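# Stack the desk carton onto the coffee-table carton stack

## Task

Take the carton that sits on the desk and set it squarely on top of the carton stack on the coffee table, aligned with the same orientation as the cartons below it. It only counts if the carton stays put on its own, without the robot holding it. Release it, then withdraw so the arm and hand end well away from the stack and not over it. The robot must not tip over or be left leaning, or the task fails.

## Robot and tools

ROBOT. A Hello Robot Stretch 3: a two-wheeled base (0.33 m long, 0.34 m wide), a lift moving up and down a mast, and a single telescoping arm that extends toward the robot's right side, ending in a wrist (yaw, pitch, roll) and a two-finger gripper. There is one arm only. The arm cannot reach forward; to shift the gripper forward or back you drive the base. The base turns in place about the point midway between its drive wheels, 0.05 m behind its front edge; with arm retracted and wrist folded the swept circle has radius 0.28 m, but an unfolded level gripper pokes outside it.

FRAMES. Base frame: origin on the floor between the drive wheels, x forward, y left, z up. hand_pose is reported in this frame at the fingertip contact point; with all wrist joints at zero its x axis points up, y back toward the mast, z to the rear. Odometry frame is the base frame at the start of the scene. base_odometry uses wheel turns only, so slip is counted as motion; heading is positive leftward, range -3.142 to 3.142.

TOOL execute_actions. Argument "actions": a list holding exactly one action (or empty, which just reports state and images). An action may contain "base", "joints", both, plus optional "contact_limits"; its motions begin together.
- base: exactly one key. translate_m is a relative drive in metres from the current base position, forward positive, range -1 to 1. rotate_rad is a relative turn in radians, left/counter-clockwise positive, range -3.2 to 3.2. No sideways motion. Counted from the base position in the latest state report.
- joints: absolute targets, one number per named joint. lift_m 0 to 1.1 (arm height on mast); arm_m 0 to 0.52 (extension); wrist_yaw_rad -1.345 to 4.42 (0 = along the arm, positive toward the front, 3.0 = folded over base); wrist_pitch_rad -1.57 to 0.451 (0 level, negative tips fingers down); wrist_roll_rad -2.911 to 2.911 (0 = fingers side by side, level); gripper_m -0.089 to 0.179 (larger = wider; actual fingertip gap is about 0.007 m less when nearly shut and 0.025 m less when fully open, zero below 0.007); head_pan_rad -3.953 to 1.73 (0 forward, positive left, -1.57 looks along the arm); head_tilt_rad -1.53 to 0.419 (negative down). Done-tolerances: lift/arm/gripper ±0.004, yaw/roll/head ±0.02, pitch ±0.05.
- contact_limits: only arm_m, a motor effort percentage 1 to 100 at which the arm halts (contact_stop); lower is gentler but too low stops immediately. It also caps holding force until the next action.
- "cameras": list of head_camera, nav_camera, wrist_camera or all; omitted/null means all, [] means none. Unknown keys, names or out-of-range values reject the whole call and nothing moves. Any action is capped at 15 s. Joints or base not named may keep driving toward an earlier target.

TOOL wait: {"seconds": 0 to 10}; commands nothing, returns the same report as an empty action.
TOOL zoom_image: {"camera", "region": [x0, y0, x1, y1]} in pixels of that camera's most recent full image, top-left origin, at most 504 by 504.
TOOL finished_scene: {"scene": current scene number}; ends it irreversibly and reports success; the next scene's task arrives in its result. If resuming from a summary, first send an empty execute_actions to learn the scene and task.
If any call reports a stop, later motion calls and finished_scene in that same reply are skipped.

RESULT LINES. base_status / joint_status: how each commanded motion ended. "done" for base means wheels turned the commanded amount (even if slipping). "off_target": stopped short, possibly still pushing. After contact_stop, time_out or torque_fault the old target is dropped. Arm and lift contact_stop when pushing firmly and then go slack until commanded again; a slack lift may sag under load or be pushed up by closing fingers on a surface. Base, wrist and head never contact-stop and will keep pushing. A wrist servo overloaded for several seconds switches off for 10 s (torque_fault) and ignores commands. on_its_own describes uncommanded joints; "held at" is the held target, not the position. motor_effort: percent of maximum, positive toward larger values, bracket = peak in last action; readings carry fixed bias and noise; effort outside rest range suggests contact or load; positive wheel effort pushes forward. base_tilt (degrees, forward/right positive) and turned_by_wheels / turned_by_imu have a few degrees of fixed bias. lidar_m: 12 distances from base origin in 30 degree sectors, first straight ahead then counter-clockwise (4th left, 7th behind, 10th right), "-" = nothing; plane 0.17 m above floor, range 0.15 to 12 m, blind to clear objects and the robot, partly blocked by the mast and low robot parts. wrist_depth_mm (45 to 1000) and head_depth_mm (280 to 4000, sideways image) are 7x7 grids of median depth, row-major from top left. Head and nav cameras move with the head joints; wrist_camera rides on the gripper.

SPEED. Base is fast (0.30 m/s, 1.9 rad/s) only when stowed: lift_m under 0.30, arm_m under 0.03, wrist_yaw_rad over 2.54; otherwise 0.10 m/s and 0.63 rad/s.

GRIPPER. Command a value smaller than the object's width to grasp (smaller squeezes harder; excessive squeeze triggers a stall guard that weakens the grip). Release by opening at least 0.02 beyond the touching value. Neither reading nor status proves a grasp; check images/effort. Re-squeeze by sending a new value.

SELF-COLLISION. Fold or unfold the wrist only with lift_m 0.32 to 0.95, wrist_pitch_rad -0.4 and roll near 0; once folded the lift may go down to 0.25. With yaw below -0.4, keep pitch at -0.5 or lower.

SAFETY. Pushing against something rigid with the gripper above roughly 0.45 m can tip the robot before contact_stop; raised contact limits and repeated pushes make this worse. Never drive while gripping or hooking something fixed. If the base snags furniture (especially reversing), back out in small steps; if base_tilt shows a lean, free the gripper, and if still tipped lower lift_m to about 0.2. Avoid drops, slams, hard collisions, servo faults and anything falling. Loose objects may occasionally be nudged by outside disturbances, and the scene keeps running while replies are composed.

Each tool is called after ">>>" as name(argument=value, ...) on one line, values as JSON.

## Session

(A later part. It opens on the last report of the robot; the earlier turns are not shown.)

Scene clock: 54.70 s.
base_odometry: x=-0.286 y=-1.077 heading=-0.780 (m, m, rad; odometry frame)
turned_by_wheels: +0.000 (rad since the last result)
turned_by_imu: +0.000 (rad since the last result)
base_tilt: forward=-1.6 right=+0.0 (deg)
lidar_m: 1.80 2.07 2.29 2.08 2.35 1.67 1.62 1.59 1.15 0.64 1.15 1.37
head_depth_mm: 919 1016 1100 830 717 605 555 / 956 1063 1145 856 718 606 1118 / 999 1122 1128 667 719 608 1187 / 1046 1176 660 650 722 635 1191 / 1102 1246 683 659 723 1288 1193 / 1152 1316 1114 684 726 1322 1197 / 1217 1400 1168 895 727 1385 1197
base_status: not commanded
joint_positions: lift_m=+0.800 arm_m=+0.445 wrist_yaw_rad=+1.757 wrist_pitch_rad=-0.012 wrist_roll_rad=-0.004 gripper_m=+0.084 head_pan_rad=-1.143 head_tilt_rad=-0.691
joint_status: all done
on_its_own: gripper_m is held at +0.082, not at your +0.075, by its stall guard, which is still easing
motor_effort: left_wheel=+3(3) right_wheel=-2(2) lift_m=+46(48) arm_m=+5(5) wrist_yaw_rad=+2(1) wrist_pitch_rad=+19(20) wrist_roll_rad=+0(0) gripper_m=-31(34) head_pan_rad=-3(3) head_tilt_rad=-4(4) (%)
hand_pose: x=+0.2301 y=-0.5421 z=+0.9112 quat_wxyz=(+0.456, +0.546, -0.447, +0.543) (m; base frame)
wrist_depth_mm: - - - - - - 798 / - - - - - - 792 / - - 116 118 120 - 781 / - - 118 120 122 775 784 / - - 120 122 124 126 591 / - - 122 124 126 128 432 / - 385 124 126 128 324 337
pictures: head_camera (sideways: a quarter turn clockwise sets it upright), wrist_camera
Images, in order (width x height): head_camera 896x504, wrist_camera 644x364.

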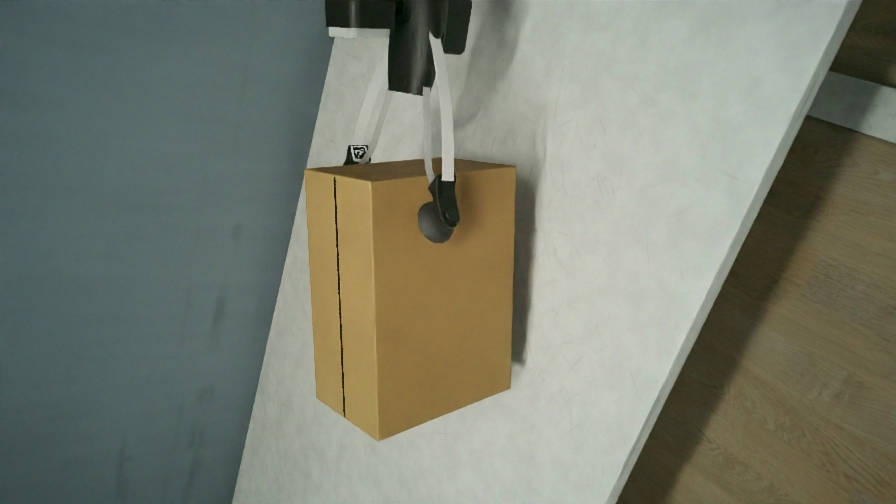

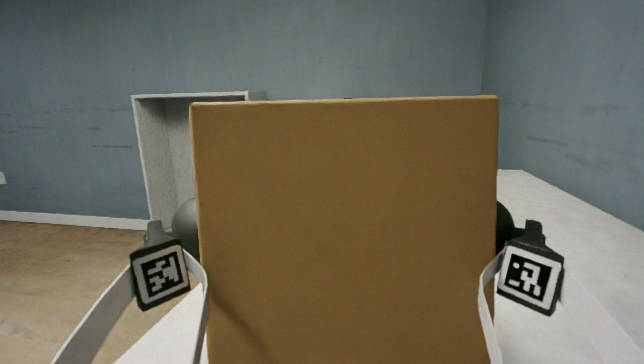

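>>> execute_actions(actions=[{"joints":{"lift_m":0.93,"arm_m":0.03,"wrist_yaw_rad":1.57,"wrist_pitch_rad":0.05}}], cameras=[])

>>> execute_actions(actions=[{"base":{"rotate_rad":1.315},"joints":{"head_pan_rad":0.3,"head_tilt_rad":-0.5}}], cameras=[])

>>> execute_actions(actions=[{"base":{"translate_m":1.0}}], cameras=[])

>>> execute_actions(actions=[{"base":{"translate_m":0.5}}])

Scene clock: 59.90 s.
base_odometry: x=-0.286 y=-1.077 heading=-0.780 (m, m, rad; odometry frame)
turned_by_wheels: +0.000 (rad since the last result)
turned_by_imu: -0.001 (rad since the last result)
base_tilt: forward=-1.5 right=+0.1 (deg)
lidar_m: 1.80 2.07 2.29 2.09 2.35 1.68 1.62 1.59 1.15 0.64 1.14 1.37
head_depth_mm: 917 1016 1099 884 719 633 1144 / 957 1071 1132 883 719 - 1134 / 1001 1118 1154 886 - - 1166 / 1046 1175 1153 889 743 - 1189 / 1096 1249 1156 922 712 1295 1182 / 1154 1315 1162 837 344 346 1174 / 1214 1405 1164 304 298 300 1172
base_status: not commanded
joint_positions: lift_m=+0.930 arm_m=+0.030 wrist_yaw_rad=+1.572 wrist_pitch_rad=+0.013 wrist_roll_rad=-0.004 gripper_m=+0.097 head_pan_rad=-1.143 head_tilt_rad=-0.691
joint_status: all done
on_its_own: gripper_m is held at +0.096, not at your +0.075, by its stall guard, which is not easing now
motor_effort: left_wheel=+3(3) right_wheel=-2(2) lift_m=+47(48) arm_m=-6(6) wrist_yaw_rad=-1(2) wrist_pitch_rad=+22(24) wrist_roll_rad=+0(0) gripper_m=-24(29) head_pan_rad=-3(3) head_tilt_rad=-4(4) (%)
hand_pose: x=+0.2352 y=-0.1750 z=+1.0477 quat_wxyz=(+0.498, +0.496, -0.501, +0.505) (m; base frame)
wrist_depth_mm: - - - - - - - / - - - - - - - / - - 125 126 128 - - / - - 124 125 127 - - / - - 122 124 126 128 944 / - - 121 123 125 127 697 / - - 121 122 124 508 534
pictures: none
No camera images: the call's "cameras" was empty. Leave "cameras" out to get every camera's image.

Scene clock: 62.93 s.
base_odometry: x=-0.286 y=-1.077 heading=+0.535 (m, m, rad; odometry frame)
turned_by_wheels: +1.315 (rad since the last result)
turned_by_imu: +1.302 (rad since the last result)
base_tilt: forward=-1.7 right=+0.0 (deg)
lidar_m: 2.09 3.35 1.90 1.62 1.62 1.29 0.64 0.64 1.27 1.37 1.80 2.44
head_depth_mm: 3152 3442 2618 2534 1969 1569 1305 / 3146 3449 2321 2517 1974 1574 1298 / 3178 3483 2732 2478 1990 1572 1312 / 3169 3474 3752 2672 1991 1574 1313 / 3221 3529 3832 2703 1985 1577 1312 / 3229 3540 3743 2684 1995 1585 1317 / 3207 3595 3844 2704 1982 1575 1311
base_status: done
joint_positions: lift_m=+0.930 arm_m=+0.030 wrist_yaw_rad=+1.572 wrist_pitch_rad=+0.013 wrist_roll_rad=-0.004 gripper_m=+0.097 head_pan_rad=+0.293 head_tilt_rad=-0.507
joint_status: all done
on_its_own: gripper_m is held at +0.096, not at your +0.075, by its stall guard, which is not easing now
motor_effort: left_wheel=-1(6) right_wheel=+1(6) lift_m=+46(47) arm_m=-6(6) wrist_yaw_rad=-2(1) wrist_pitch_rad=+22(22) wrist_roll_rad=+0(0) gripper_m=-24(24) head_pan_rad=+4(43) head_tilt_rad=+3(17) (%)
hand_pose: x=+0.2352 y=-0.1750 z=+1.0477 quat_wxyz=(+0.498, +0.496, -0.501, +0.505) (m; base frame)
wrist_depth_mm: - - - - - - - / - - - - - - - / - - 124 126 128 - - / - - 123 125 127 - - / - - 122 124 126 128 - / - - 122 123 125 126 - / - - 121 122 124 - -
pictures: none
No camera images: the call's "cameras" was empty. Leave "cameras" out to get every camera's image.

Scene clock: 73.90 s.
base_odometry: x=+0.574 y=-0.567 heading=+0.535 (m, m, rad; odometry frame)
turned_by_wheels: +0.000 (rad since the last result)
turned_by_imu: +0.002 (rad since the last result)
base_tilt: forward=-1.7 right=-0.1 (deg)
lidar_m: 1.31 1.13 2.21 1.90 1.91 2.17 1.62 1.90 1.88 1.69 1.80 1.30
head_depth_mm: 2307 2499 2719 1719 1572 1543 1303 / 2319 2506 2742 1724 1585 1573 1300 / 2312 2507 2667 1511 1574 1586 1308 / 2320 2567 2706 1505 1485 1579 1307 / 2330 2560 2846 2703 1916 1578 1312 / 2356 2576 2826 2659 1999 1573 1305 / 2378 2588 2846 2683 1995 1586 1311
base_status: done
joint_positions: lift_m=+0.930 arm_m=+0.030 wrist_yaw_rad=+1.572 wrist_pitch_rad=+0.013 wrist_roll_rad=-0.004 gripper_m=+0.097 head_pan_rad=+0.293 head_tilt_rad=-0.507
joint_status: not commanded
on_its_own: gripper_m is held at +0.096, not at your +0.075, by its stall guard, which is not easing now
motor_effort: left_wheel=-2(4) right_wheel=+1(4) lift_m=+46(46) arm_m=-6(6) wrist_yaw_rad=-2(1) wrist_pitch_rad=+22(22) wrist_roll_rad=+0(0) gripper_m=-24(24) head_pan_rad=+4(3) head_tilt_rad=+3(3) (%)
hand_pose: x=+0.2352 y=-0.1750 z=+1.0477 quat_wxyz=(+0.498, +0.496, -0.501, +0.505) (m; base frame)
wrist_depth_mm: - - - - - - - / - - - - - - - / - - 125 126 128 - - / - - 123 125 127 - - / - - 122 124 126 128 - / - - 122 123 125 126 - / - - 120 122 124 - -
pictures: none
No camera images: the call's "cameras" was empty. Leave "cameras" out to get every camera's image.

Scene clock: 79.87 s.
base_odometry: x=+1.004 y=-0.313 heading=+0.535 (m, m, rad; odometry frame)
turned_by_wheels: +0.000 (rad since the last result)
turned_by_imu: +0.001 (rad since the last result)
base_tilt: forward=-1.7 right=+0.0 (deg)
lidar_m: 1.26 0.70 2.36 2.04 2.03 2.33 2.12 2.26 1.85 1.48 1.73 0.83
head_depth_mm: 1871 2021 2229 2421 1284 1024 1182 / 1872 2044 2244 2407 1288 1025 1181 / 1895 2070 2249 2420 1245 1028 1187 / 1911 2073 2272 1032 1084 1028 1184 / 1922 2069 2276 999 1023 1030 1226 / 1914 2104 2335 2519 1912 1028 1138 / 1936 2123 2343 2533 1993 1582 1310
base_status: done
joint_positions: lift_m=+0.930 arm_m=+0.030 wrist_yaw_rad=+1.572 wrist_pitch_rad=+0.013 wrist_roll_rad=-0.004 gripper_m=+0.097 head_pan_rad=+0.293 head_tilt_rad=-0.507
joint_status: not commanded
on_its_own: gripper_m is held at +0.096, not at your +0.075, by its stall guard, which is not easing now
motor_effort: left_wheel=-2(3) right_wheel=+1(3) lift_m=+46(46) arm_m=-6(6) wrist_yaw_rad=-3(2) wrist_pitch_rad=+22(22) wrist_roll_rad=+0(0) gripper_m=-23(24) head_pan_rad=+4(3) head_tilt_rad=+2(3) (%)
hand_pose: x=+0.2352 y=-0.1750 z=+1.0477 quat_wxyz=(+0.498, +0.496, -0.501, +0.505) (m; base frame)
wrist_depth_mm: - - - - - - - / - - - - - - - / - - 124 126 128 - - / - - 124 125 127 - - / - 821 122 124 126 128 - / - 749 122 123 125 126 - / - 831 121 122 124 - -
pictures: head_camera (sideways: a quarter turn clockwise sets it upright), nav_camera (sideways: a quarter turn counterclockwise sets it upright), wrist_camera
Images, in order (width x height): head_camera 896x504, nav_camera 672x504, wrist_camera 644x364.

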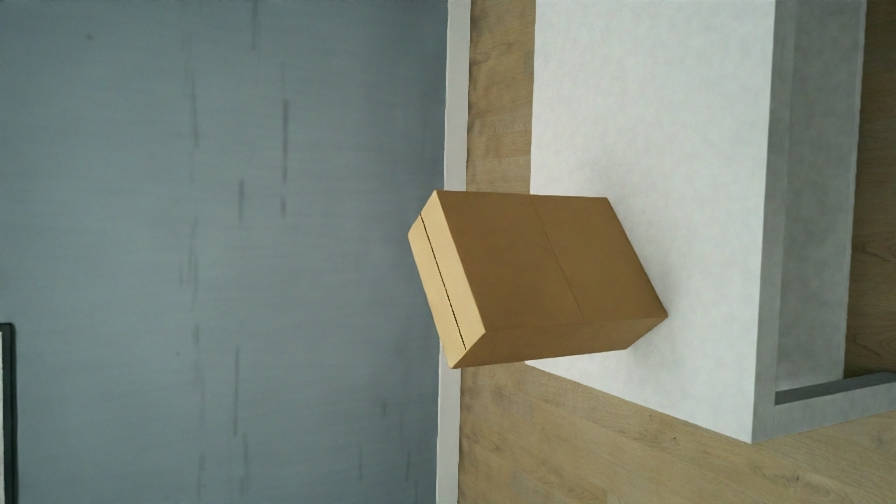

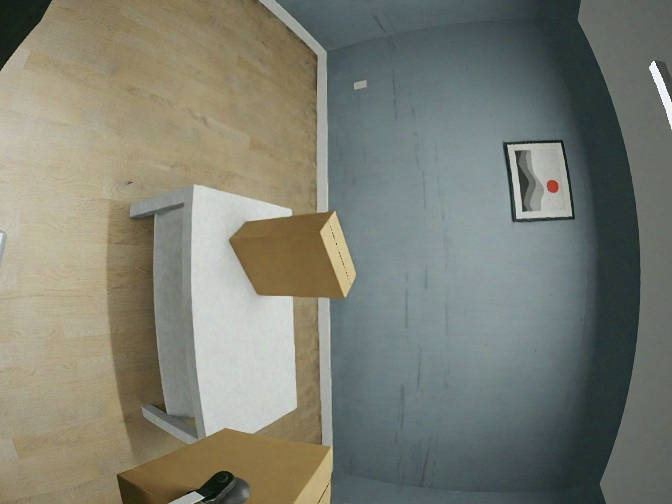

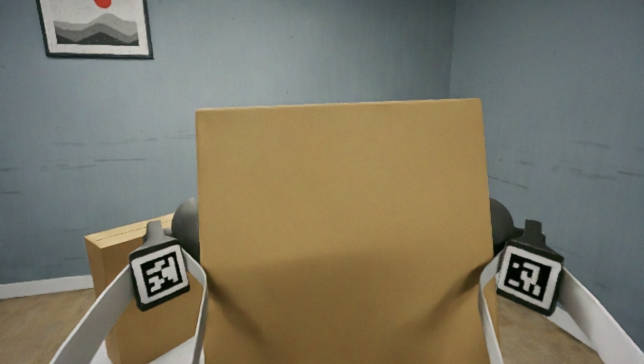

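>>> execute_actions(actions=[{"base":{"rotate_rad":1.14}}], cameras=[])

>>> execute_actions(actions=[{"base":{"translate_m":0.828}}], cameras=[])

>>> execute_actions(actions=[{"base":{"rotate_rad":-0.45},"joints":{"wrist_yaw_rad":0.145,"lift_m":0.96,"head_pan_rad":-1.4,"head_tilt_rad":-0.75}}])

Scene clock: 87.13 s.
base_odometry: x=+1.004 y=-0.313 heading=+1.675 (m, m, rad; odometry frame)
turned_by_wheels: +1.140 (rad since the last result)
turned_by_imu: +1.128 (rad since the last result)
base_tilt: forward=-1.6 right=+0.1 (deg)
lidar_m: 2.25 2.03 2.04 2.46 2.55 2.25 1.84 1.48 1.74 0.83 1.26 0.70
head_depth_mm: 2108 2301 2579 2668 1974 1576 1307 / 2020 2227 2496 2633 1972 1576 1308 / 1937 2134 2348 2540 1969 1586 1305 / 1870 2041 2240 2447 1972 1581 1303 / 1807 1946 2159 2342 2003 1579 1311 / 1728 1884 2061 2288 1979 1588 1308 / 1692 1819 2003 2166 1987 1582 1307
base_status: done
joint_positions: lift_m=+0.930 arm_m=+0.030 wrist_yaw_rad=+1.572 wrist_pitch_rad=+0.013 wrist_roll_rad=-0.004 gripper_m=+0.097 head_pan_rad=+0.293 head_tilt_rad=-0.507
joint_status: not commanded
on_its_own: gripper_m is held at +0.096, not at your +0.075, by its stall guard, which is not easing now
motor_effort: left_wheel=-1(6) right_wheel=+1(4) lift_m=+46(46) arm_m=-6(6) wrist_yaw_rad=-2(1) wrist_pitch_rad=+22(22) wrist_roll_rad=+0(0) gripper_m=-24(24) head_pan_rad=+4(4) head_tilt_rad=+3(2) (%)
hand_pose: x=+0.2352 y=-0.1750 z=+1.0477 quat_wxyz=(+0.498, +0.496, -0.501, +0.505) (m; base frame)
wrist_depth_mm: - - - - - - - / - - - - - - - / - - 125 126 128 - - / - - 123 125 127 - - / - - 122 124 126 128 - / - - 122 123 125 127 552 / - - 121 122 124 606 591
pictures: none
No camera images: the call's "cameras" was empty. Leave "cameras" out to get every camera's image.

Scene clock: 96.37 s.
base_odometry: x=+0.918 y=+0.511 heading=+1.675 (m, m, rad; odometry frame)
turned_by_wheels: +0.000 (rad since the last result)
turned_by_imu: +0.002 (rad since the last result)
base_tilt: forward=-1.6 right=+0.1 (deg)
lidar_m: 1.55 1.40 1.41 1.72 2.63 2.63 2.27 2.30 0.33 0.69 1.68 1.69
head_depth_mm: 1433 1581 1747 1970 1977 1564 1303 / 1366 1499 1667 1873 1982 1569 1311 / 1312 1441 1587 1792 1901 1577 1303 / 1267 1381 1532 1690 1842 1580 1305 / 1217 1319 1438 1620 1794 1577 1311 / 1184 1277 1383 1537 1723 1580 1313 / 1141 1237 1332 1479 1631 1585 1315
base_status: done
joint_positions: lift_m=+0.930 arm_m=+0.030 wrist_yaw_rad=+1.572 wrist_pitch_rad=+0.013 wrist_roll_rad=-0.004 gripper_m=+0.097 head_pan_rad=+0.293 head_tilt_rad=-0.507
joint_status: not commanded
on_its_own: gripper_m is held at +0.096, not at your +0.075, by its stall guard, which is not easing now
motor_effort: left_wheel=-2(4) right_wheel=+2(6) lift_m=+46(46) arm_m=-6(6) wrist_yaw_rad=-1(2) wrist_pitch_rad=+22(22) wrist_roll_rad=+0(0) gripper_m=-24(24) head_pan_rad=+4(4) head_tilt_rad=+3(3) (%)
hand_pose: x=+0.2352 y=-0.1750 z=+1.0477 quat_wxyz=(+0.498, +0.496, -0.501, +0.505) (m; base frame)
wrist_depth_mm: - - - - - - - / - - - - - - - / - - 124 126 128 - - / - - 123 125 128 - - / - - 122 124 126 128 - / - - 121 123 125 127 - / - - 121 122 124 - -
pictures: none
No camera images: the call's "cameras" was empty. Leave "cameras" out to get every camera's image.

Scene clock: 98.23 s.
base_odometry: x=+0.918 y=+0.511 heading=+1.225 (m, m, rad; odometry frame)
turned_by_wheels: -0.450 (rad since the last result)
turned_by_imu: -0.446 (rad since the last result)
base_tilt: forward=-1.6 right=+0.2 (deg)
lidar_m: 1.70 1.51 1.40 1.42 1.82 2.63 3.00 2.26 1.17 0.33 0.69 1.68
head_depth_mm: 2155 381 380 - - - 1166 / 2290 391 379 - - - 1170 / 2448 406 386 429 953 871 900 / 2474 2733 825 725 829 890 1107 / 2210 2454 2432 1912 1025 935 1172 / 1966 2162 2315 1932 1023 1237 1173 / 1792 1947 2126 1936 1583 1350 1181
base_status: done
joint_positions: lift_m=+0.960 arm_m=+0.030 wrist_yaw_rad=+0.148 wrist_pitch_rad=+0.014 wrist_roll_rad=-0.004 gripper_m=+0.097 head_pan_rad=-1.393 head_tilt_rad=-0.741
joint_status: all done
on_its_own: gripper_m is held at +0.096, not at your +0.075, by its stall guard, which is not easing now
motor_effort: left_wheel=+3(8) right_wheel=-2(7) lift_m=+47(49) arm_m=-6(6) wrist_yaw_rad=-3(4) wrist_pitch_rad=+21(22) wrist_roll_rad=+0(0) gripper_m=-24(24) head_pan_rad=-4(42) head_tilt_rad=-5(22) (%)
hand_pose: x=+0.0165 y=-0.4291 z=+1.0780 quat_wxyz=(+0.707, +0.047, -0.704, +0.057) (m; base frame)
wrist_depth_mm: - - - - - - - / - - - - - - - / - - 124 126 128 - - / - - 123 125 127 - - / - - 122 124 126 128 - / - - 121 123 125 127 - / - - 121 122 124 - -
pictures: head_camera (sideways: a quarter turn clockwise sets it upright), nav_camera (sideways: a quarter turn counterclockwise sets it upright), wrist_camera
Images, in order (width x height): head_camera 896x504, nav_camera 672x504, wrist_camera 644x364.

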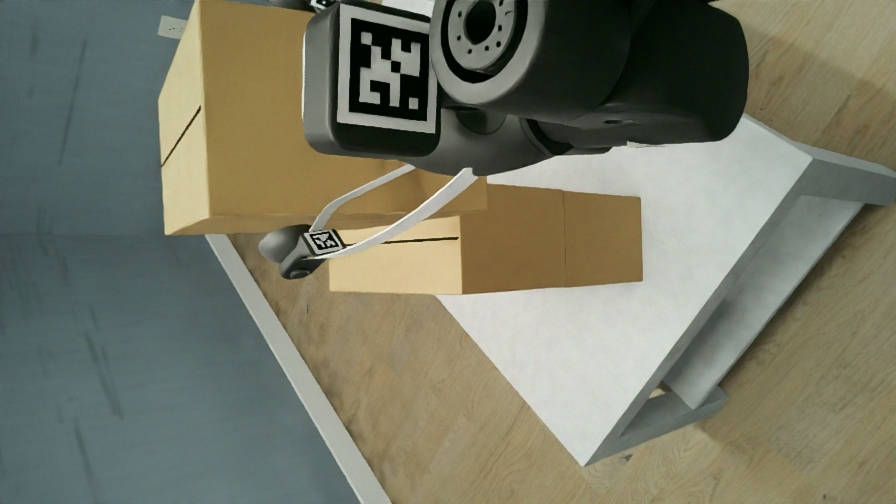

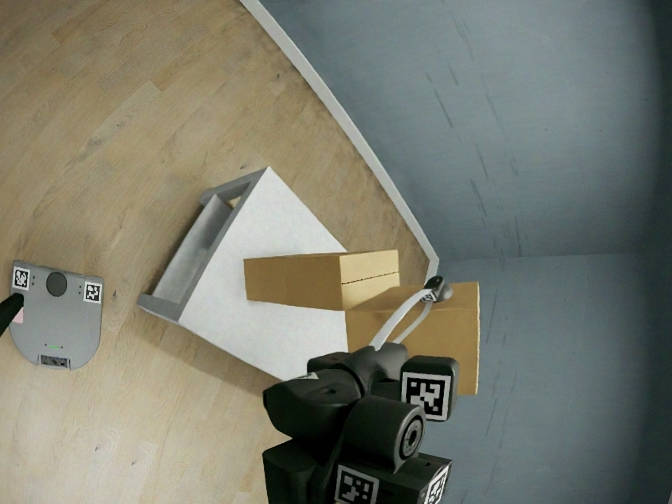

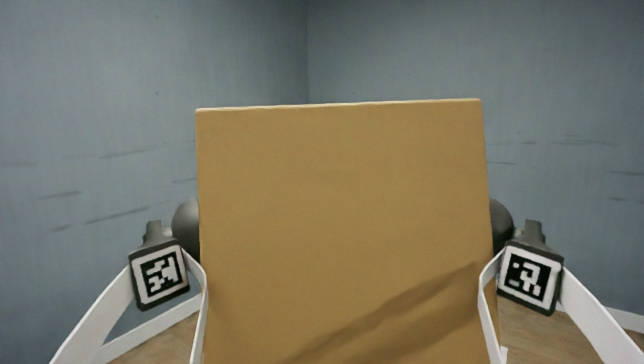

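>>> execute_actions(actions=[{"base":{"translate_m":0.06},"joints":{"arm_m":0.155}}], cameras=[])

>>> execute_actions(actions=[{"joints":{"lift_m":0.89,"head_tilt_rad":-0.65,"head_pan_rad":-1.2}}])

Scene clock: 101.33 s.
base_odometry: x=+0.938 y=+0.567 heading=+1.225 (m, m, rad; odometry frame)
turned_by_wheels: +0.000 (rad since the last result)
turned_by_imu: +0.000 (rad since the last result)
base_tilt: forward=-1.5 right=+0.0 (deg)
lidar_m: 1.65 1.48 1.38 1.40 1.79 2.68 3.06 2.31 0.35 0.34 0.65 1.62
head_depth_mm: 2164 456 - - 1021 1261 1166 / 2267 455 - 1130 1020 869 897 / 2467 475 531 717 809 872 1034 / 2427 2708 2403 1165 973 907 1131 / 2124 2363 2427 1923 1027 1162 1170 / 1910 2116 2260 1910 1052 1273 1176 / 1724 1890 2062 1918 1593 1352 1173
base_status: done
joint_positions: lift_m=+0.960 arm_m=+0.155 wrist_yaw_rad=+0.147 wrist_pitch_rad=+0.014 wrist_roll_rad=-0.004 gripper_m=+0.097 head_pan_rad=-1.393 head_tilt_rad=-0.741
joint_status: all done
on_its_own: gripper_m is held at +0.096, not at your +0.075, by its stall guard, which is not easing now
motor_effort: left_wheel=+4(9) right_wheel=-2(3) lift_m=+47(47) arm_m=+5(7) wrist_yaw_rad=-2(2) wrist_pitch_rad=+21(21) wrist_roll_rad=+0(0) gripper_m=-24(24) head_pan_rad=-3(3) head_tilt_rad=-4(4) (%)
hand_pose: x=+0.0162 y=-0.5534 z=+1.0780 quat_wxyz=(+0.707, +0.047, -0.704, +0.057) (m; base frame)
wrist_depth_mm: - - - - - - - / - - - - - - - / - - 124 126 128 - - / - - 123 125 127 - - / - - 122 124 126 128 - / - - 122 123 125 127 - / - - 121 122 125 - -
pictures: none
No camera images: the call's "cameras" was empty. Leave "cameras" out to get every camera's image.

Scene clock: 102.80 s.
base_odometry: x=+0.938 y=+0.567 heading=+1.225 (m, m, rad; odometry frame)
turned_by_wheels: +0.000 (rad since the last result)
turned_by_imu: +0.000 (rad since the last result)
base_tilt: forward=-1.7 right=+0.1 (deg)
lidar_m: 1.65 1.48 1.38 1.40 1.79 2.68 3.07 2.31 0.35 0.34 0.65 1.62
head_depth_mm: 2346 2566 510 533 690 890 782 / 2324 2663 2746 728 694 841 801 / 2114 2374 2597 2114 1068 895 1006 / 1916 2143 2388 2132 1103 941 1140 / 1755 1936 2173 2114 1701 1170 1207 / 1623 1776 1975 2064 1691 1417 1216 / 1509 1645 1802 1972 1694 1420 1217
base_status: not commanded
joint_positions: lift_m=+0.890 arm_m=+0.155 wrist_yaw_rad=+0.147 wrist_pitch_rad=+0.014 wrist_roll_rad=-0.004 gripper_m=+0.097 head_pan_rad=-1.207 head_tilt_rad=-0.656
joint_status: all done
on_its_own: gripper_m is held at +0.096, not at your +0.075, by its stall guard, which is not easing now
motor_effort: left_wheel=+4(4) right_wheel=-3(3) lift_m=+31(42) arm_m=+4(5) wrist_yaw_rad=-1(2) wrist_pitch_rad=+21(21) wrist_roll_rad=+0(0) gripper_m=-24(24) head_pan_rad=+4(21) head_tilt_rad=+2(12) (%)
hand_pose: x=+0.0162 y=-0.5534 z=+1.0086 quat_wxyz=(+0.707, +0.047, -0.704, +0.057) (m; base frame)
wrist_depth_mm: - - - - - - - / - - - - - - - / - - 124 126 128 - - / - - 123 125 127 - - / - - 123 124 126 128 - / - - 122 123 125 127 - / - - 120 122 124 - -
pictures: head_camera (sideways: a quarter turn clockwise sets it upright), nav_camera (sideways: a quarter turn counterclockwise sets it upright), wrist_camera
Images, in order (width x height): head_camera 896x504, nav_camera 672x504, wrist_camera 644x364.

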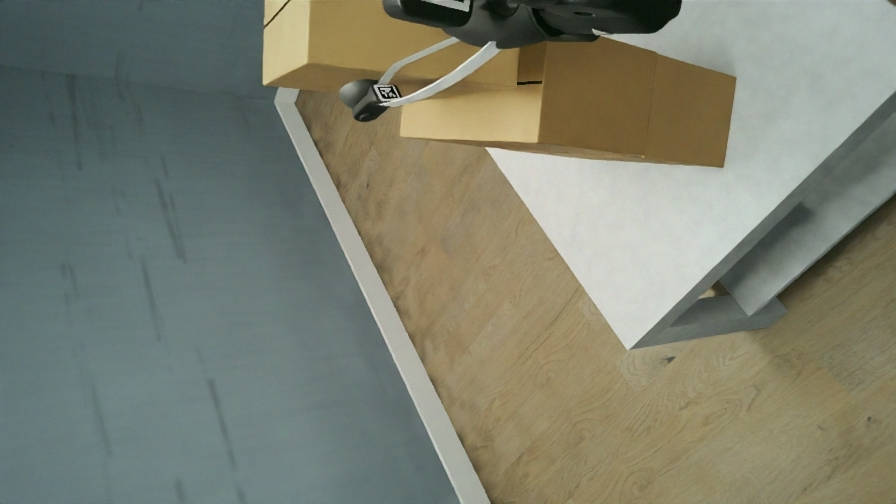

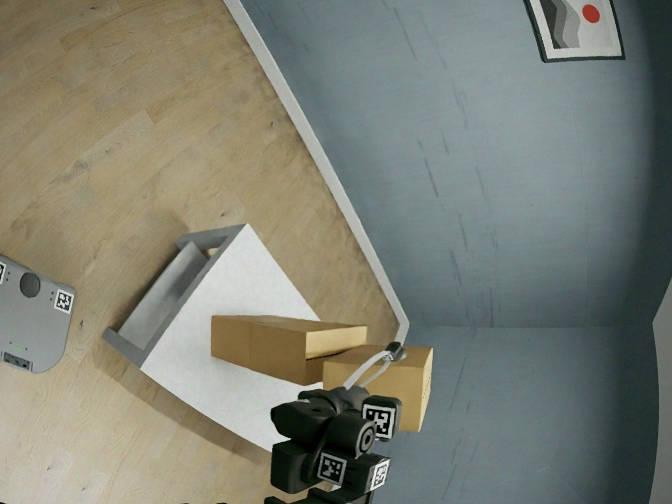

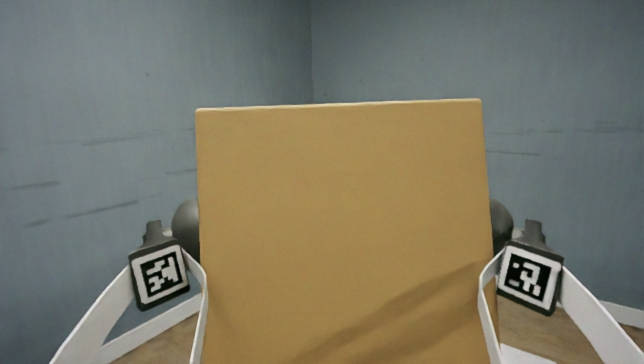

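>>> execute_actions(actions=[{"base":{"translate_m":0.05},"joints":{"head_tilt_rad":-0.75,"head_pan_rad":-1.55}}], cameras=["head_camera","nav_camera"])

Scene clock: 105.40 s.
base_odometry: x=+0.955 y=+0.614 heading=+1.225 (m, m, rad; odometry frame)
turned_by_wheels: +0.000 (rad since the last result)
turned_by_imu: +0.000 (rad since the last result)
base_tilt: forward=-1.6 right=+0.0 (deg)
lidar_m: 1.60 1.45 1.36 1.38 1.76 2.72 3.11 2.35 0.36 1.32 0.62 1.58
head_depth_mm: 2091 2359 2499 - 1017 1311 1162 / 2182 2457 2495 - 991 867 1109 / 2296 2420 528 - 900 873 1050 / 2427 674 524 703 837 893 1108 / 2479 2680 2360 1867 1026 931 1175 / 2183 2377 2422 1916 1024 1157 1177 / 1918 2094 2212 1918 1583 1353 1176
base_status: done
joint_positions: lift_m=+0.890 arm_m=+0.155 wrist_yaw_rad=+0.147 wrist_pitch_rad=+0.014 wrist_roll_rad=-0.004 gripper_m=+0.097 head_pan_rad=-1.543 head_tilt_rad=-0.740
joint_status: all done
on_its_own: gripper_m is held at +0.096, not at your +0.075, by its stall guard, which is not easing now
motor_effort: left_wheel=+4(7) right_wheel=-3(5) lift_m=+31(31) arm_m=+5(5) wrist_yaw_rad=-2(2) wrist_pitch_rad=+21(21) wrist_roll_rad=+0(0) gripper_m=-25(24) head_pan_rad=-3(27) head_tilt_rad=-4(14) (%)
hand_pose: x=+0.0162 y=-0.5534 z=+1.0086 quat_wxyz=(+0.707, +0.047, -0.704, +0.057) (m; base frame)
wrist_depth_mm: - - - - - - - / - - - - - - - / - - 124 126 128 - - / - - 123 125 127 - - / - - 122 124 126 128 - / - - 122 123 125 127 - / - - 121 122 124 817 -
pictures: head_camera (sideways: a quarter turn clockwise sets it upright), nav_camera (sideways: a quarter turn counterclockwise sets it upright)
Images, in order (width x height): head_camera 896x504, nav_camera 672x504.

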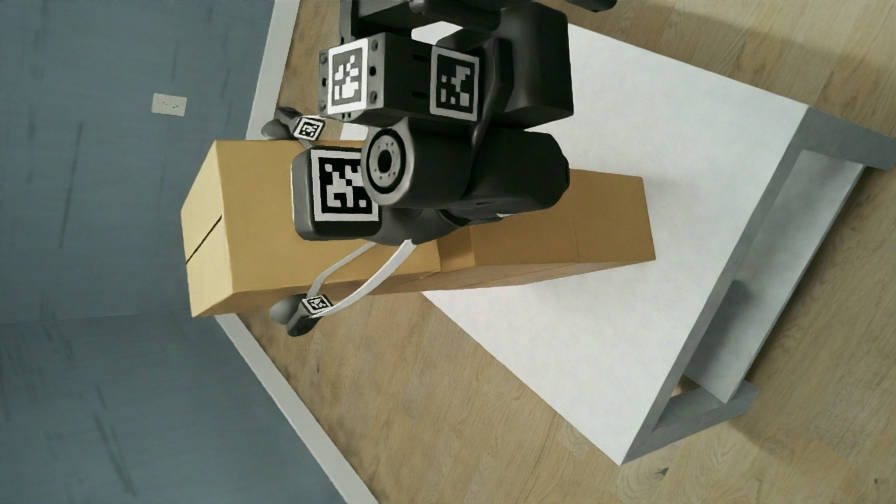

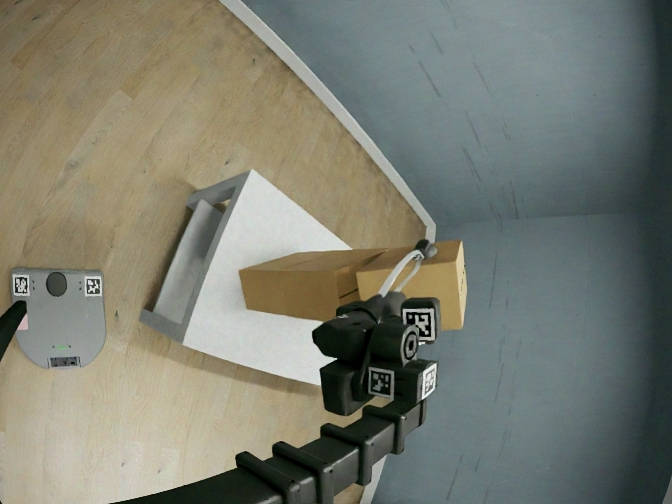

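>>> execute_actions(actions=[{"joints":{"arm_m":0.175,"lift_m":0.86}}], cameras=["head_camera","wrist_camera"])

Scene clock: 107.33 s.
base_odometry: x=+0.955 y=+0.614 heading=+1.225 (m, m, rad; odometry frame)
turned_by_wheels: +0.000 (rad since the last result)
turned_by_imu: +0.000 (rad since the last result)
base_tilt: forward=-1.6 right=+0.0 (deg)
lidar_m: 1.60 1.45 1.36 1.38 1.76 2.72 3.09 2.35 0.36 1.32 0.62 1.58
head_depth_mm: 2091 2324 2420 - 1019 1326 1164 / 2183 2459 2496 - 995 871 1109 / 2294 2479 560 - 900 870 1047 / 2418 2589 555 703 834 892 1112 / 2473 2741 2339 1875 1030 931 1171 / 2195 2374 2419 1926 1027 1147 1174 / 1913 2066 2214 1923 1580 1354 1178
base_status: not commanded
joint_positions: lift_m=+0.860 arm_m=+0.175 wrist_yaw_rad=+0.147 wrist_pitch_rad=+0.016 wrist_roll_rad=-0.004 gripper_m=+0.097 head_pan_rad=-1.543 head_tilt_rad=-0.740
joint_status: all done
on_its_own: gripper_m is held at +0.096, not at your +0.075, by its stall guard, which is not easing now
motor_effort: left_wheel=+4(4) right_wheel=-3(3) lift_m=+30(31) arm_m=+5(5) wrist_yaw_rad=-2(1) wrist_pitch_rad=+20(21) wrist_roll_rad=+0(0) gripper_m=-24(24) head_pan_rad=-3(3) head_tilt_rad=-4(4) (%)
hand_pose: x=+0.0162 y=-0.5734 z=+0.9790 quat_wxyz=(+0.706, +0.046, -0.704, +0.058) (m; base frame)
wrist_depth_mm: - - - - - - - / - - - - - - - / - - 122 124 126 - - / - - 122 124 125 - - / - - 121 123 125 127 - / - - 122 123 125 127 - / - - 122 123 125 773 -
pictures: head_camera (sideways: a quarter turn clockwise sets it upright), wrist_camera
Images, in order (width x height): head_camera 896x504, wrist_camera 644x364.

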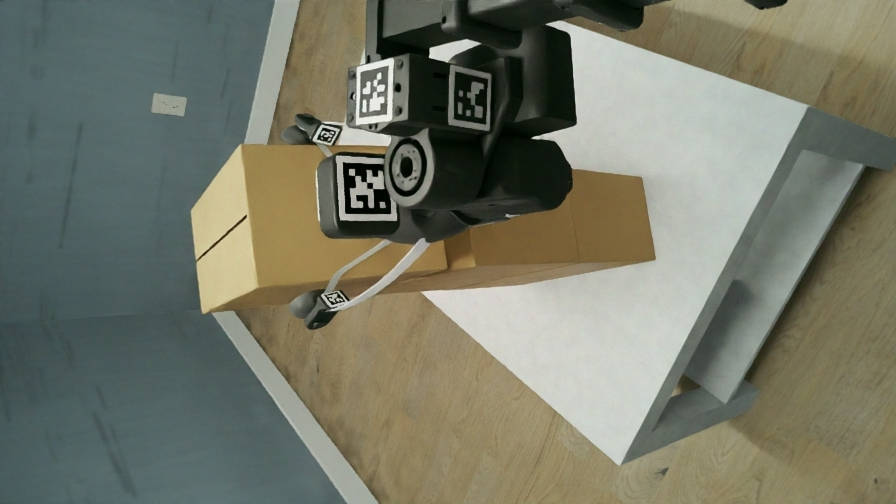

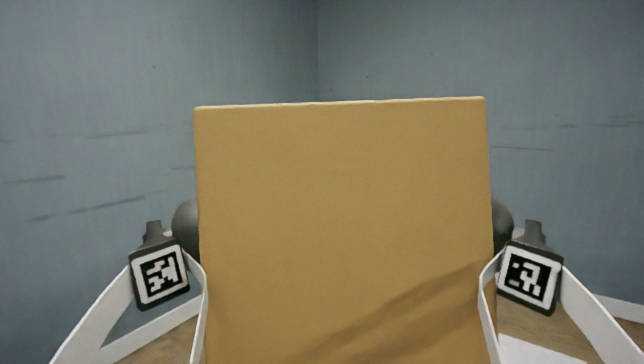

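>>> execute_actions(actions=[{"joints":{"lift_m":0.84}}])

Scene clock: 109.67 s.
base_odometry: x=+0.955 y=+0.614 heading=+1.225 (m, m, rad; odometry frame)
turned_by_wheels: +0.000 (rad since the last result)
turned_by_imu: -0.001 (rad since the last result)
base_tilt: forward=-1.6 right=+0.0 (deg)
lidar_m: 1.60 1.46 1.36 1.38 1.77 2.73 3.12 2.35 0.36 1.31 0.62 1.58
head_depth_mm: 2084 2331 2404 - 995 1314 1165 / 2201 2455 2414 - 971 873 1111 / 2294 2513 568 - 907 870 1053 / 2410 2569 562 687 834 890 1108 / 2474 2704 2414 1861 1028 934 1172 / 2189 2397 2401 1938 1030 1154 1176 / 1916 2087 2196 1928 1594 1352 1179
base_status: not commanded
joint_positions: lift_m=+0.840 arm_m=+0.175 wrist_yaw_rad=+0.147 wrist_pitch_rad=+0.023 wrist_roll_rad=-0.004 gripper_m=+0.097 head_pan_rad=-1.543 head_tilt_rad=-0.740
joint_status: all done
on_its_own: gripper_m is held at +0.096, not at your +0.075, by its stall guard, which is not easing now
motor_effort: left_wheel=+4(4) right_wheel=-2(3) lift_m=+30(30) arm_m=+5(5) wrist_yaw_rad=-2(2) wrist_pitch_rad=+17(20) wrist_roll_rad=+0(0) gripper_m=-24(24) head_pan_rad=-3(3) head_tilt_rad=-4(5) (%)
hand_pose: x=+0.0162 y=-0.5735 z=+0.9606 quat_wxyz=(+0.706, +0.044, -0.704, +0.060) (m; base frame)
wrist_depth_mm: - - - - - - - / - - - - - - - / - - 118 120 122 - - / - - 119 121 123 - - / - - 121 122 124 126 - / - - 122 123 126 128 - / - - 124 125 127 748 -
pictures: head_camera (sideways: a quarter turn clockwise sets it upright), nav_camera (sideways: a quarter turn counterclockwise sets it upright), wrist_camera
Images, in order (width x height): head_camera 896x504, nav_camera 672x504, wrist_camera 644x364.

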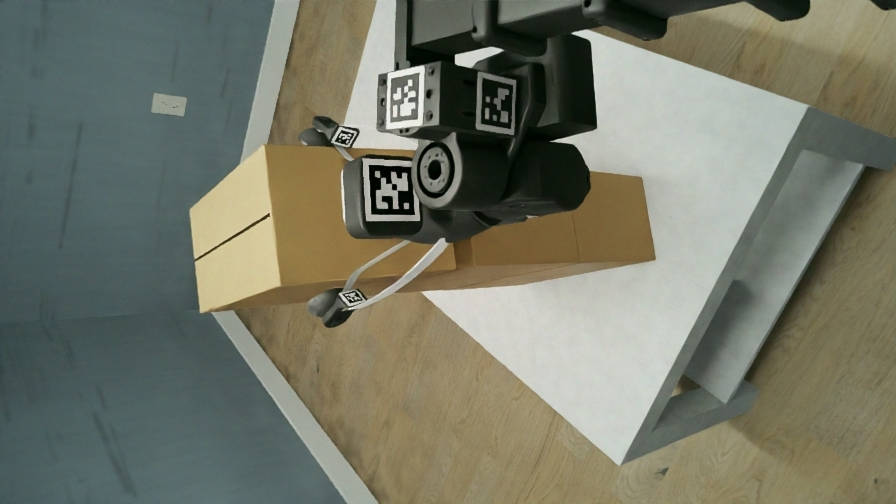

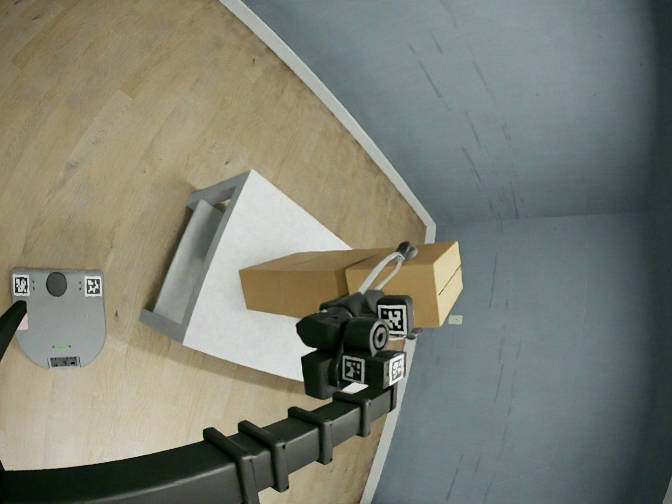

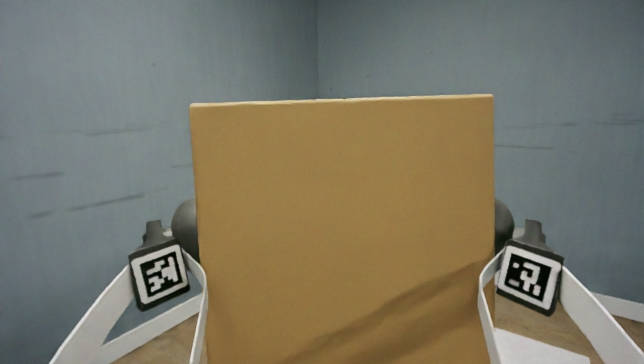

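>>> execute_actions(actions=[{"joints":{"lift_m":0.822}}])

Scene clock: 110.93 s.
base_odometry: x=+0.955 y=+0.614 heading=+1.225 (m, m, rad; odometry frame)
turned_by_wheels: +0.000 (rad since the last result)
turned_by_imu: +0.000 (rad since the last result)
base_tilt: forward=-1.7 right=-0.1 (deg)
lidar_m: 1.60 1.46 1.36 1.38 1.77 2.73 3.12 2.35 0.36 1.31 0.63 1.58
head_depth_mm: 2100 2338 2384 1309 - 1290 1166 / 2186 2447 2427 - - 869 1109 / 2304 2534 580 - 910 872 1051 / 2405 2556 572 687 837 891 1109 / 2480 2714 2440 1861 1029 935 1170 / 2172 2365 2398 1920 1024 1152 1176 / 1929 2098 2194 1921 1582 1349 1175
base_status: not commanded
joint_positions: lift_m=+0.822 arm_m=+0.175 wrist_yaw_rad=+0.147 wrist_pitch_rad=+0.025 wrist_roll_rad=-0.004 gripper_m=+0.097 head_pan_rad=-1.543 head_tilt_rad=-0.740
joint_status: all done
on_its_own: gripper_m is held at +0.096, not at your +0.075, by its stall guard, which is not easing now
motor_effort: left_wheel=+4(4) right_wheel=-3(3) lift_m=+30(28) arm_m=+5(5) wrist_yaw_rad=-1(2) wrist_pitch_rad=+15(16) wrist_roll_rad=+0(0) gripper_m=-24(24) head_pan_rad=-3(3) head_tilt_rad=-5(4) (%)
hand_pose: x=+0.0162 y=-0.5736 z=+0.9434 quat_wxyz=(+0.706, +0.043, -0.704, +0.061) (m; base frame)
wrist_depth_mm: - - - - - - - / - - - - - - - / - - 114 116 118 - - / - - 117 118 120 - - / - - 119 121 123 125 - / - - 123 124 126 128 - / - - 126 127 130 736 -
pictures: head_camera (sideways: a quarter turn clockwise sets it upright), nav_camera (sideways: a quarter turn counterclockwise sets it upright), wrist_camera
Images, in order (width x height): head_camera 896x504, nav_camera 672x504, wrist_camera 644x364.

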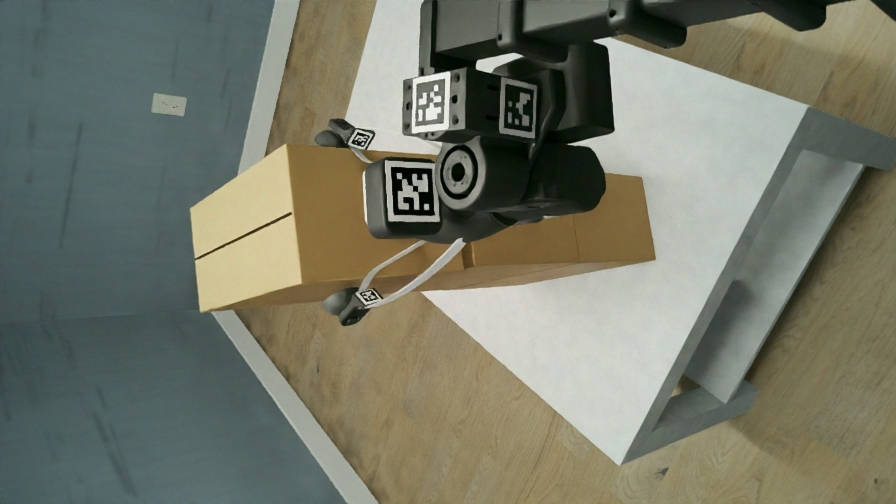

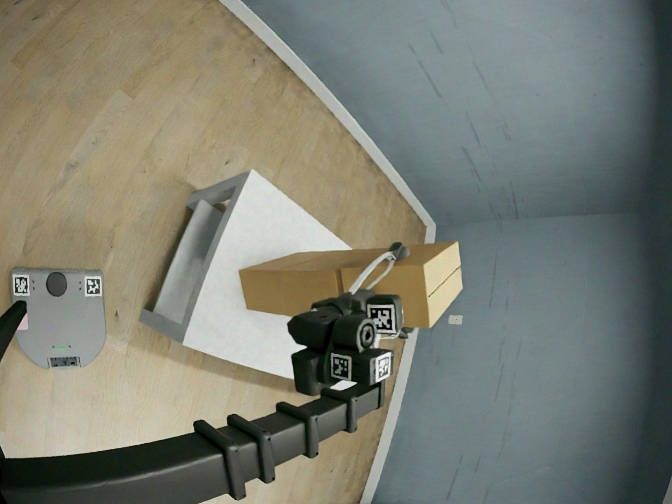

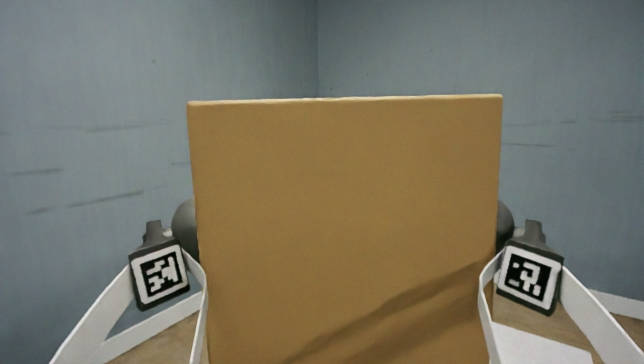

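>>> execute_actions(actions=[{"joints":{"lift_m":0.816}}], cameras=[])

>>> execute_actions(actions=[{"joints":{"gripper_m":0.179}}], cameras=[])

>>> execute_actions(actions=[{"joints":{"arm_m":0.0}}])

Scene clock: 112.13 s.
base_odometry: x=+0.955 y=+0.614 heading=+1.225 (m, m, rad; odometry frame)
turned_by_wheels: +0.000 (rad since the last result)
turned_by_imu: +0.000 (rad since the last result)
base_tilt: forward=-1.6 right=+0.0 (deg)
lidar_m: 1.60 1.46 1.36 1.38 1.77 2.72 3.11 2.35 0.36 1.31 0.62 1.58
head_depth_mm: 2104 2334 2407 1311 - 1283 1151 / 2182 2453 2422 - - 869 1108 / 2281 2532 581 - 914 870 1052 / 2420 2605 579 686 834 890 1110 / 2475 2715 2436 1863 1027 932 1167 / 2178 2393 2411 1922 1029 1150 1174 / 1934 2077 2196 1919 1596 1345 1176
base_status: not commanded
joint_positions: lift_m=+0.816 arm_m=+0.175 wrist_yaw_rad=+0.147 wrist_pitch_rad=+0.027 wrist_roll_rad=-0.004 gripper_m=+0.097 head_pan_rad=-1.543 head_tilt_rad=-0.740
joint_status: all done
on_its_own: gripper_m is held at +0.096, not at your +0.075, by its stall guard, which is not easing now
motor_effort: left_wheel=+4(4) right_wheel=-2(3) lift_m=+30(30) arm_m=+5(5) wrist_yaw_rad=-1(2) wrist_pitch_rad=+14(15) wrist_roll_rad=+0(0) gripper_m=-24(24) head_pan_rad=-3(3) head_tilt_rad=-5(5) (%)
hand_pose: x=+0.0162 y=-0.5736 z=+0.9377 quat_wxyz=(+0.706, +0.043, -0.704, +0.061) (m; base frame)
wrist_depth_mm: - - - - - - - / - - - - - - - / - - 112 115 117 - - / - - 116 117 119 - - / - - 119 120 123 125 - / - - 122 124 126 128 - / - - 126 128 130 727 -
pictures: none
No camera images: the call's "cameras" was empty. Leave "cameras" out to get every camera's image.

Scene clock: 113.43 s.
base_odometry: x=+0.955 y=+0.614 heading=+1.225 (m, m, rad; odometry frame)
turned_by_wheels: +0.000 (rad since the last result)
turned_by_imu: +0.000 (rad since the last result)
base_tilt: forward=-1.5 right=+0.2 (deg)
lidar_m: 1.61 1.45 1.36 1.38 1.76 2.72 3.11 2.35 0.36 1.31 0.62 1.58
head_depth_mm: 2113 2324 2396 1301 - 1283 1157 / 2202 2450 2482 - - 871 1109 / 2297 2536 591 - 910 871 1053 / 2435 2579 584 684 838 892 1111 / 2464 2743 2438 1850 1026 935 1175 / 2190 2382 2410 1927 1027 1152 1177 / 1918 2099 2213 1925 1587 1350 1171
base_status: not commanded
joint_positions: lift_m=+0.816 arm_m=+0.175 wrist_yaw_rad=+0.147 wrist_pitch_rad=+0.027 wrist_roll_rad=-0.004 gripper_m=+0.179 head_pan_rad=-1.543 head_tilt_rad=-0.740
joint_status: all done
motor_effort: left_wheel=+4(4) right_wheel=-3(2) lift_m=+30(30) arm_m=+5(6) wrist_yaw_rad=-1(3) wrist_pitch_rad=+14(14) wrist_roll_rad=+0(0) gripper_m=+0(100) head_pan_rad=-3(4) head_tilt_rad=-5(4) (%)
hand_pose: x=+0.0162 y=-0.5736 z=+0.9377 quat_wxyz=(+0.706, +0.043, -0.704, +0.061) (m; base frame)
wrist_depth_mm: - - - - - - - / - - - - - - - / - - 109 111 112 - - / - - 112 113 114 117 - / - - 116 117 119 121 - / - - 120 121 123 126 - / - - 125 126 128 715 -
pictures: none
No camera images: the call's "cameras" was empty. Leave "cameras" out to get every camera's image.

Scene clock: 115.97 s.
base_odometry: x=+0.955 y=+0.614 heading=+1.225 (m, m, rad; odometry frame)
turned_by_wheels: +0.000 (rad since the last result)
turned_by_imu: -0.001 (rad since the last result)
base_tilt: forward=-1.6 right=+0.1 (deg)
lidar_m: 1.60 1.45 1.36 1.38 1.76 2.72 3.10 2.35 0.36 1.31 0.62 1.58
head_depth_mm: 2099 2318 2399 1238 1073 1365 - / 2164 2458 2409 1269 1018 898 - / 2310 2521 593 684 781 - - / 2424 2570 585 669 803 911 1115 / 2476 2735 2336 1918 999 932 1169 / 2204 2389 2409 1931 1031 1156 1176 / 1932 2063 2227 1922 1584 1352 1180
base_status: not commanded
joint_positions: lift_m=+0.816 arm_m=+0.001 wrist_yaw_rad=+0.147 wrist_pitch_rad=+0.027 wrist_roll_rad=-0.004 gripper_m=+0.179 head_pan_rad=-1.543 head_tilt_rad=-0.741
joint_status: all done
motor_effort: left_wheel=+4(4) right_wheel=-3(3) lift_m=+30(30) arm_m=-6(4) wrist_yaw_rad=-2(2) wrist_pitch_rad=+14(14) wrist_roll_rad=+0(0) gripper_m=+1(0) head_pan_rad=-4(3) head_tilt_rad=-5(4) (%)
hand_pose: x=+0.0162 y=-0.3999 z=+0.9378 quat_wxyz=(+0.706, +0.043, -0.704, +0.061) (m; base frame)
wrist_depth_mm: - - - - - - - / - - - - - - - / - - - - - - - / - - - 289 290 - - / - - - 297 301 - - / - - - 308 311 - - / - - - 318 319 752 -
pictures: head_camera (sideways: a quarter turn clockwise sets it upright), nav_camera (sideways: a quarter turn counterclockwise sets it upright), wrist_camera
Images, in order (width x height): head_camera 896x504, nav_camera 672x504, wrist_camera 644x364.

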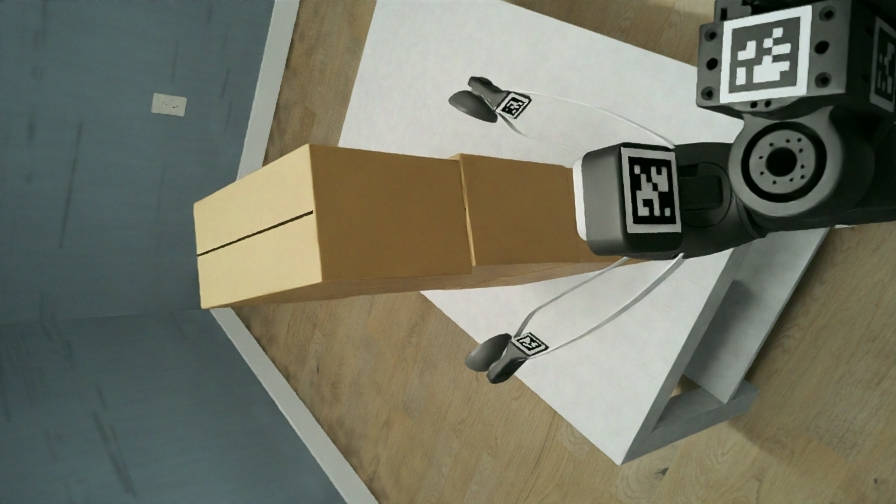

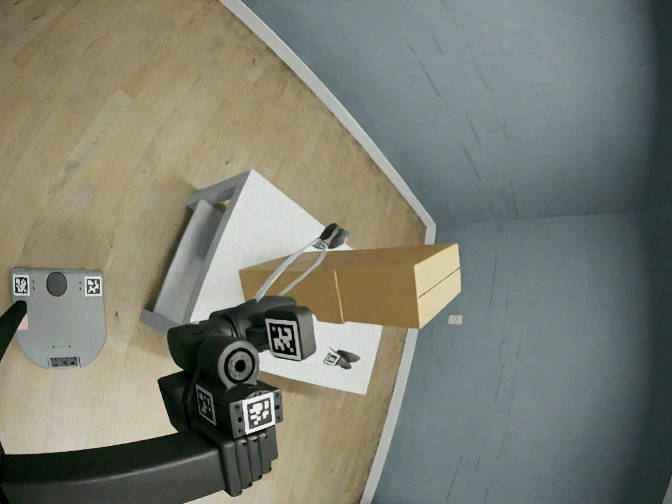

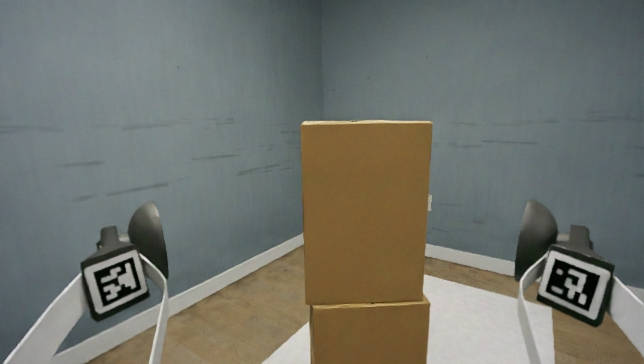

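>>> zoom_image(camera="wrist_camera", region=[270, 240, 470, 364])

>>> zoom_image(camera="head_camera", region=[380, 120, 660, 320])

Region (270, 240, 470, 364) of wrist_camera's 644x364 image, scaled by 2.520; it fills the top 312 rows of this view, and the rest is white.

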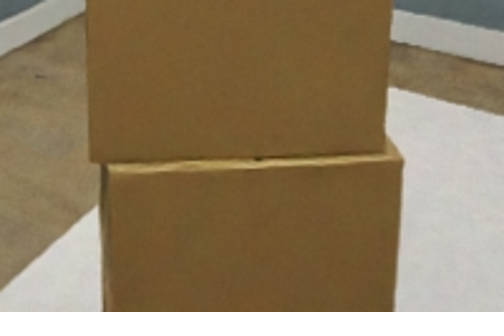

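Region (380, 120, 660, 320) of head_camera's 896x504 image, scaled by 1.800, with more detail than that image has; it fills the top 360 rows of this view, and the rest is white.

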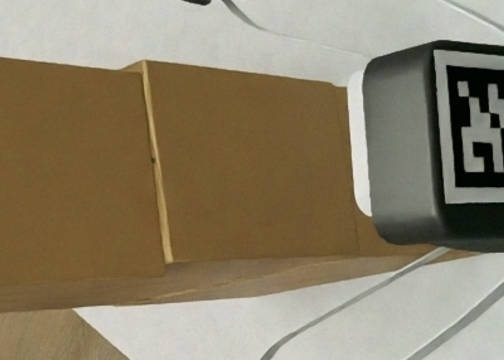

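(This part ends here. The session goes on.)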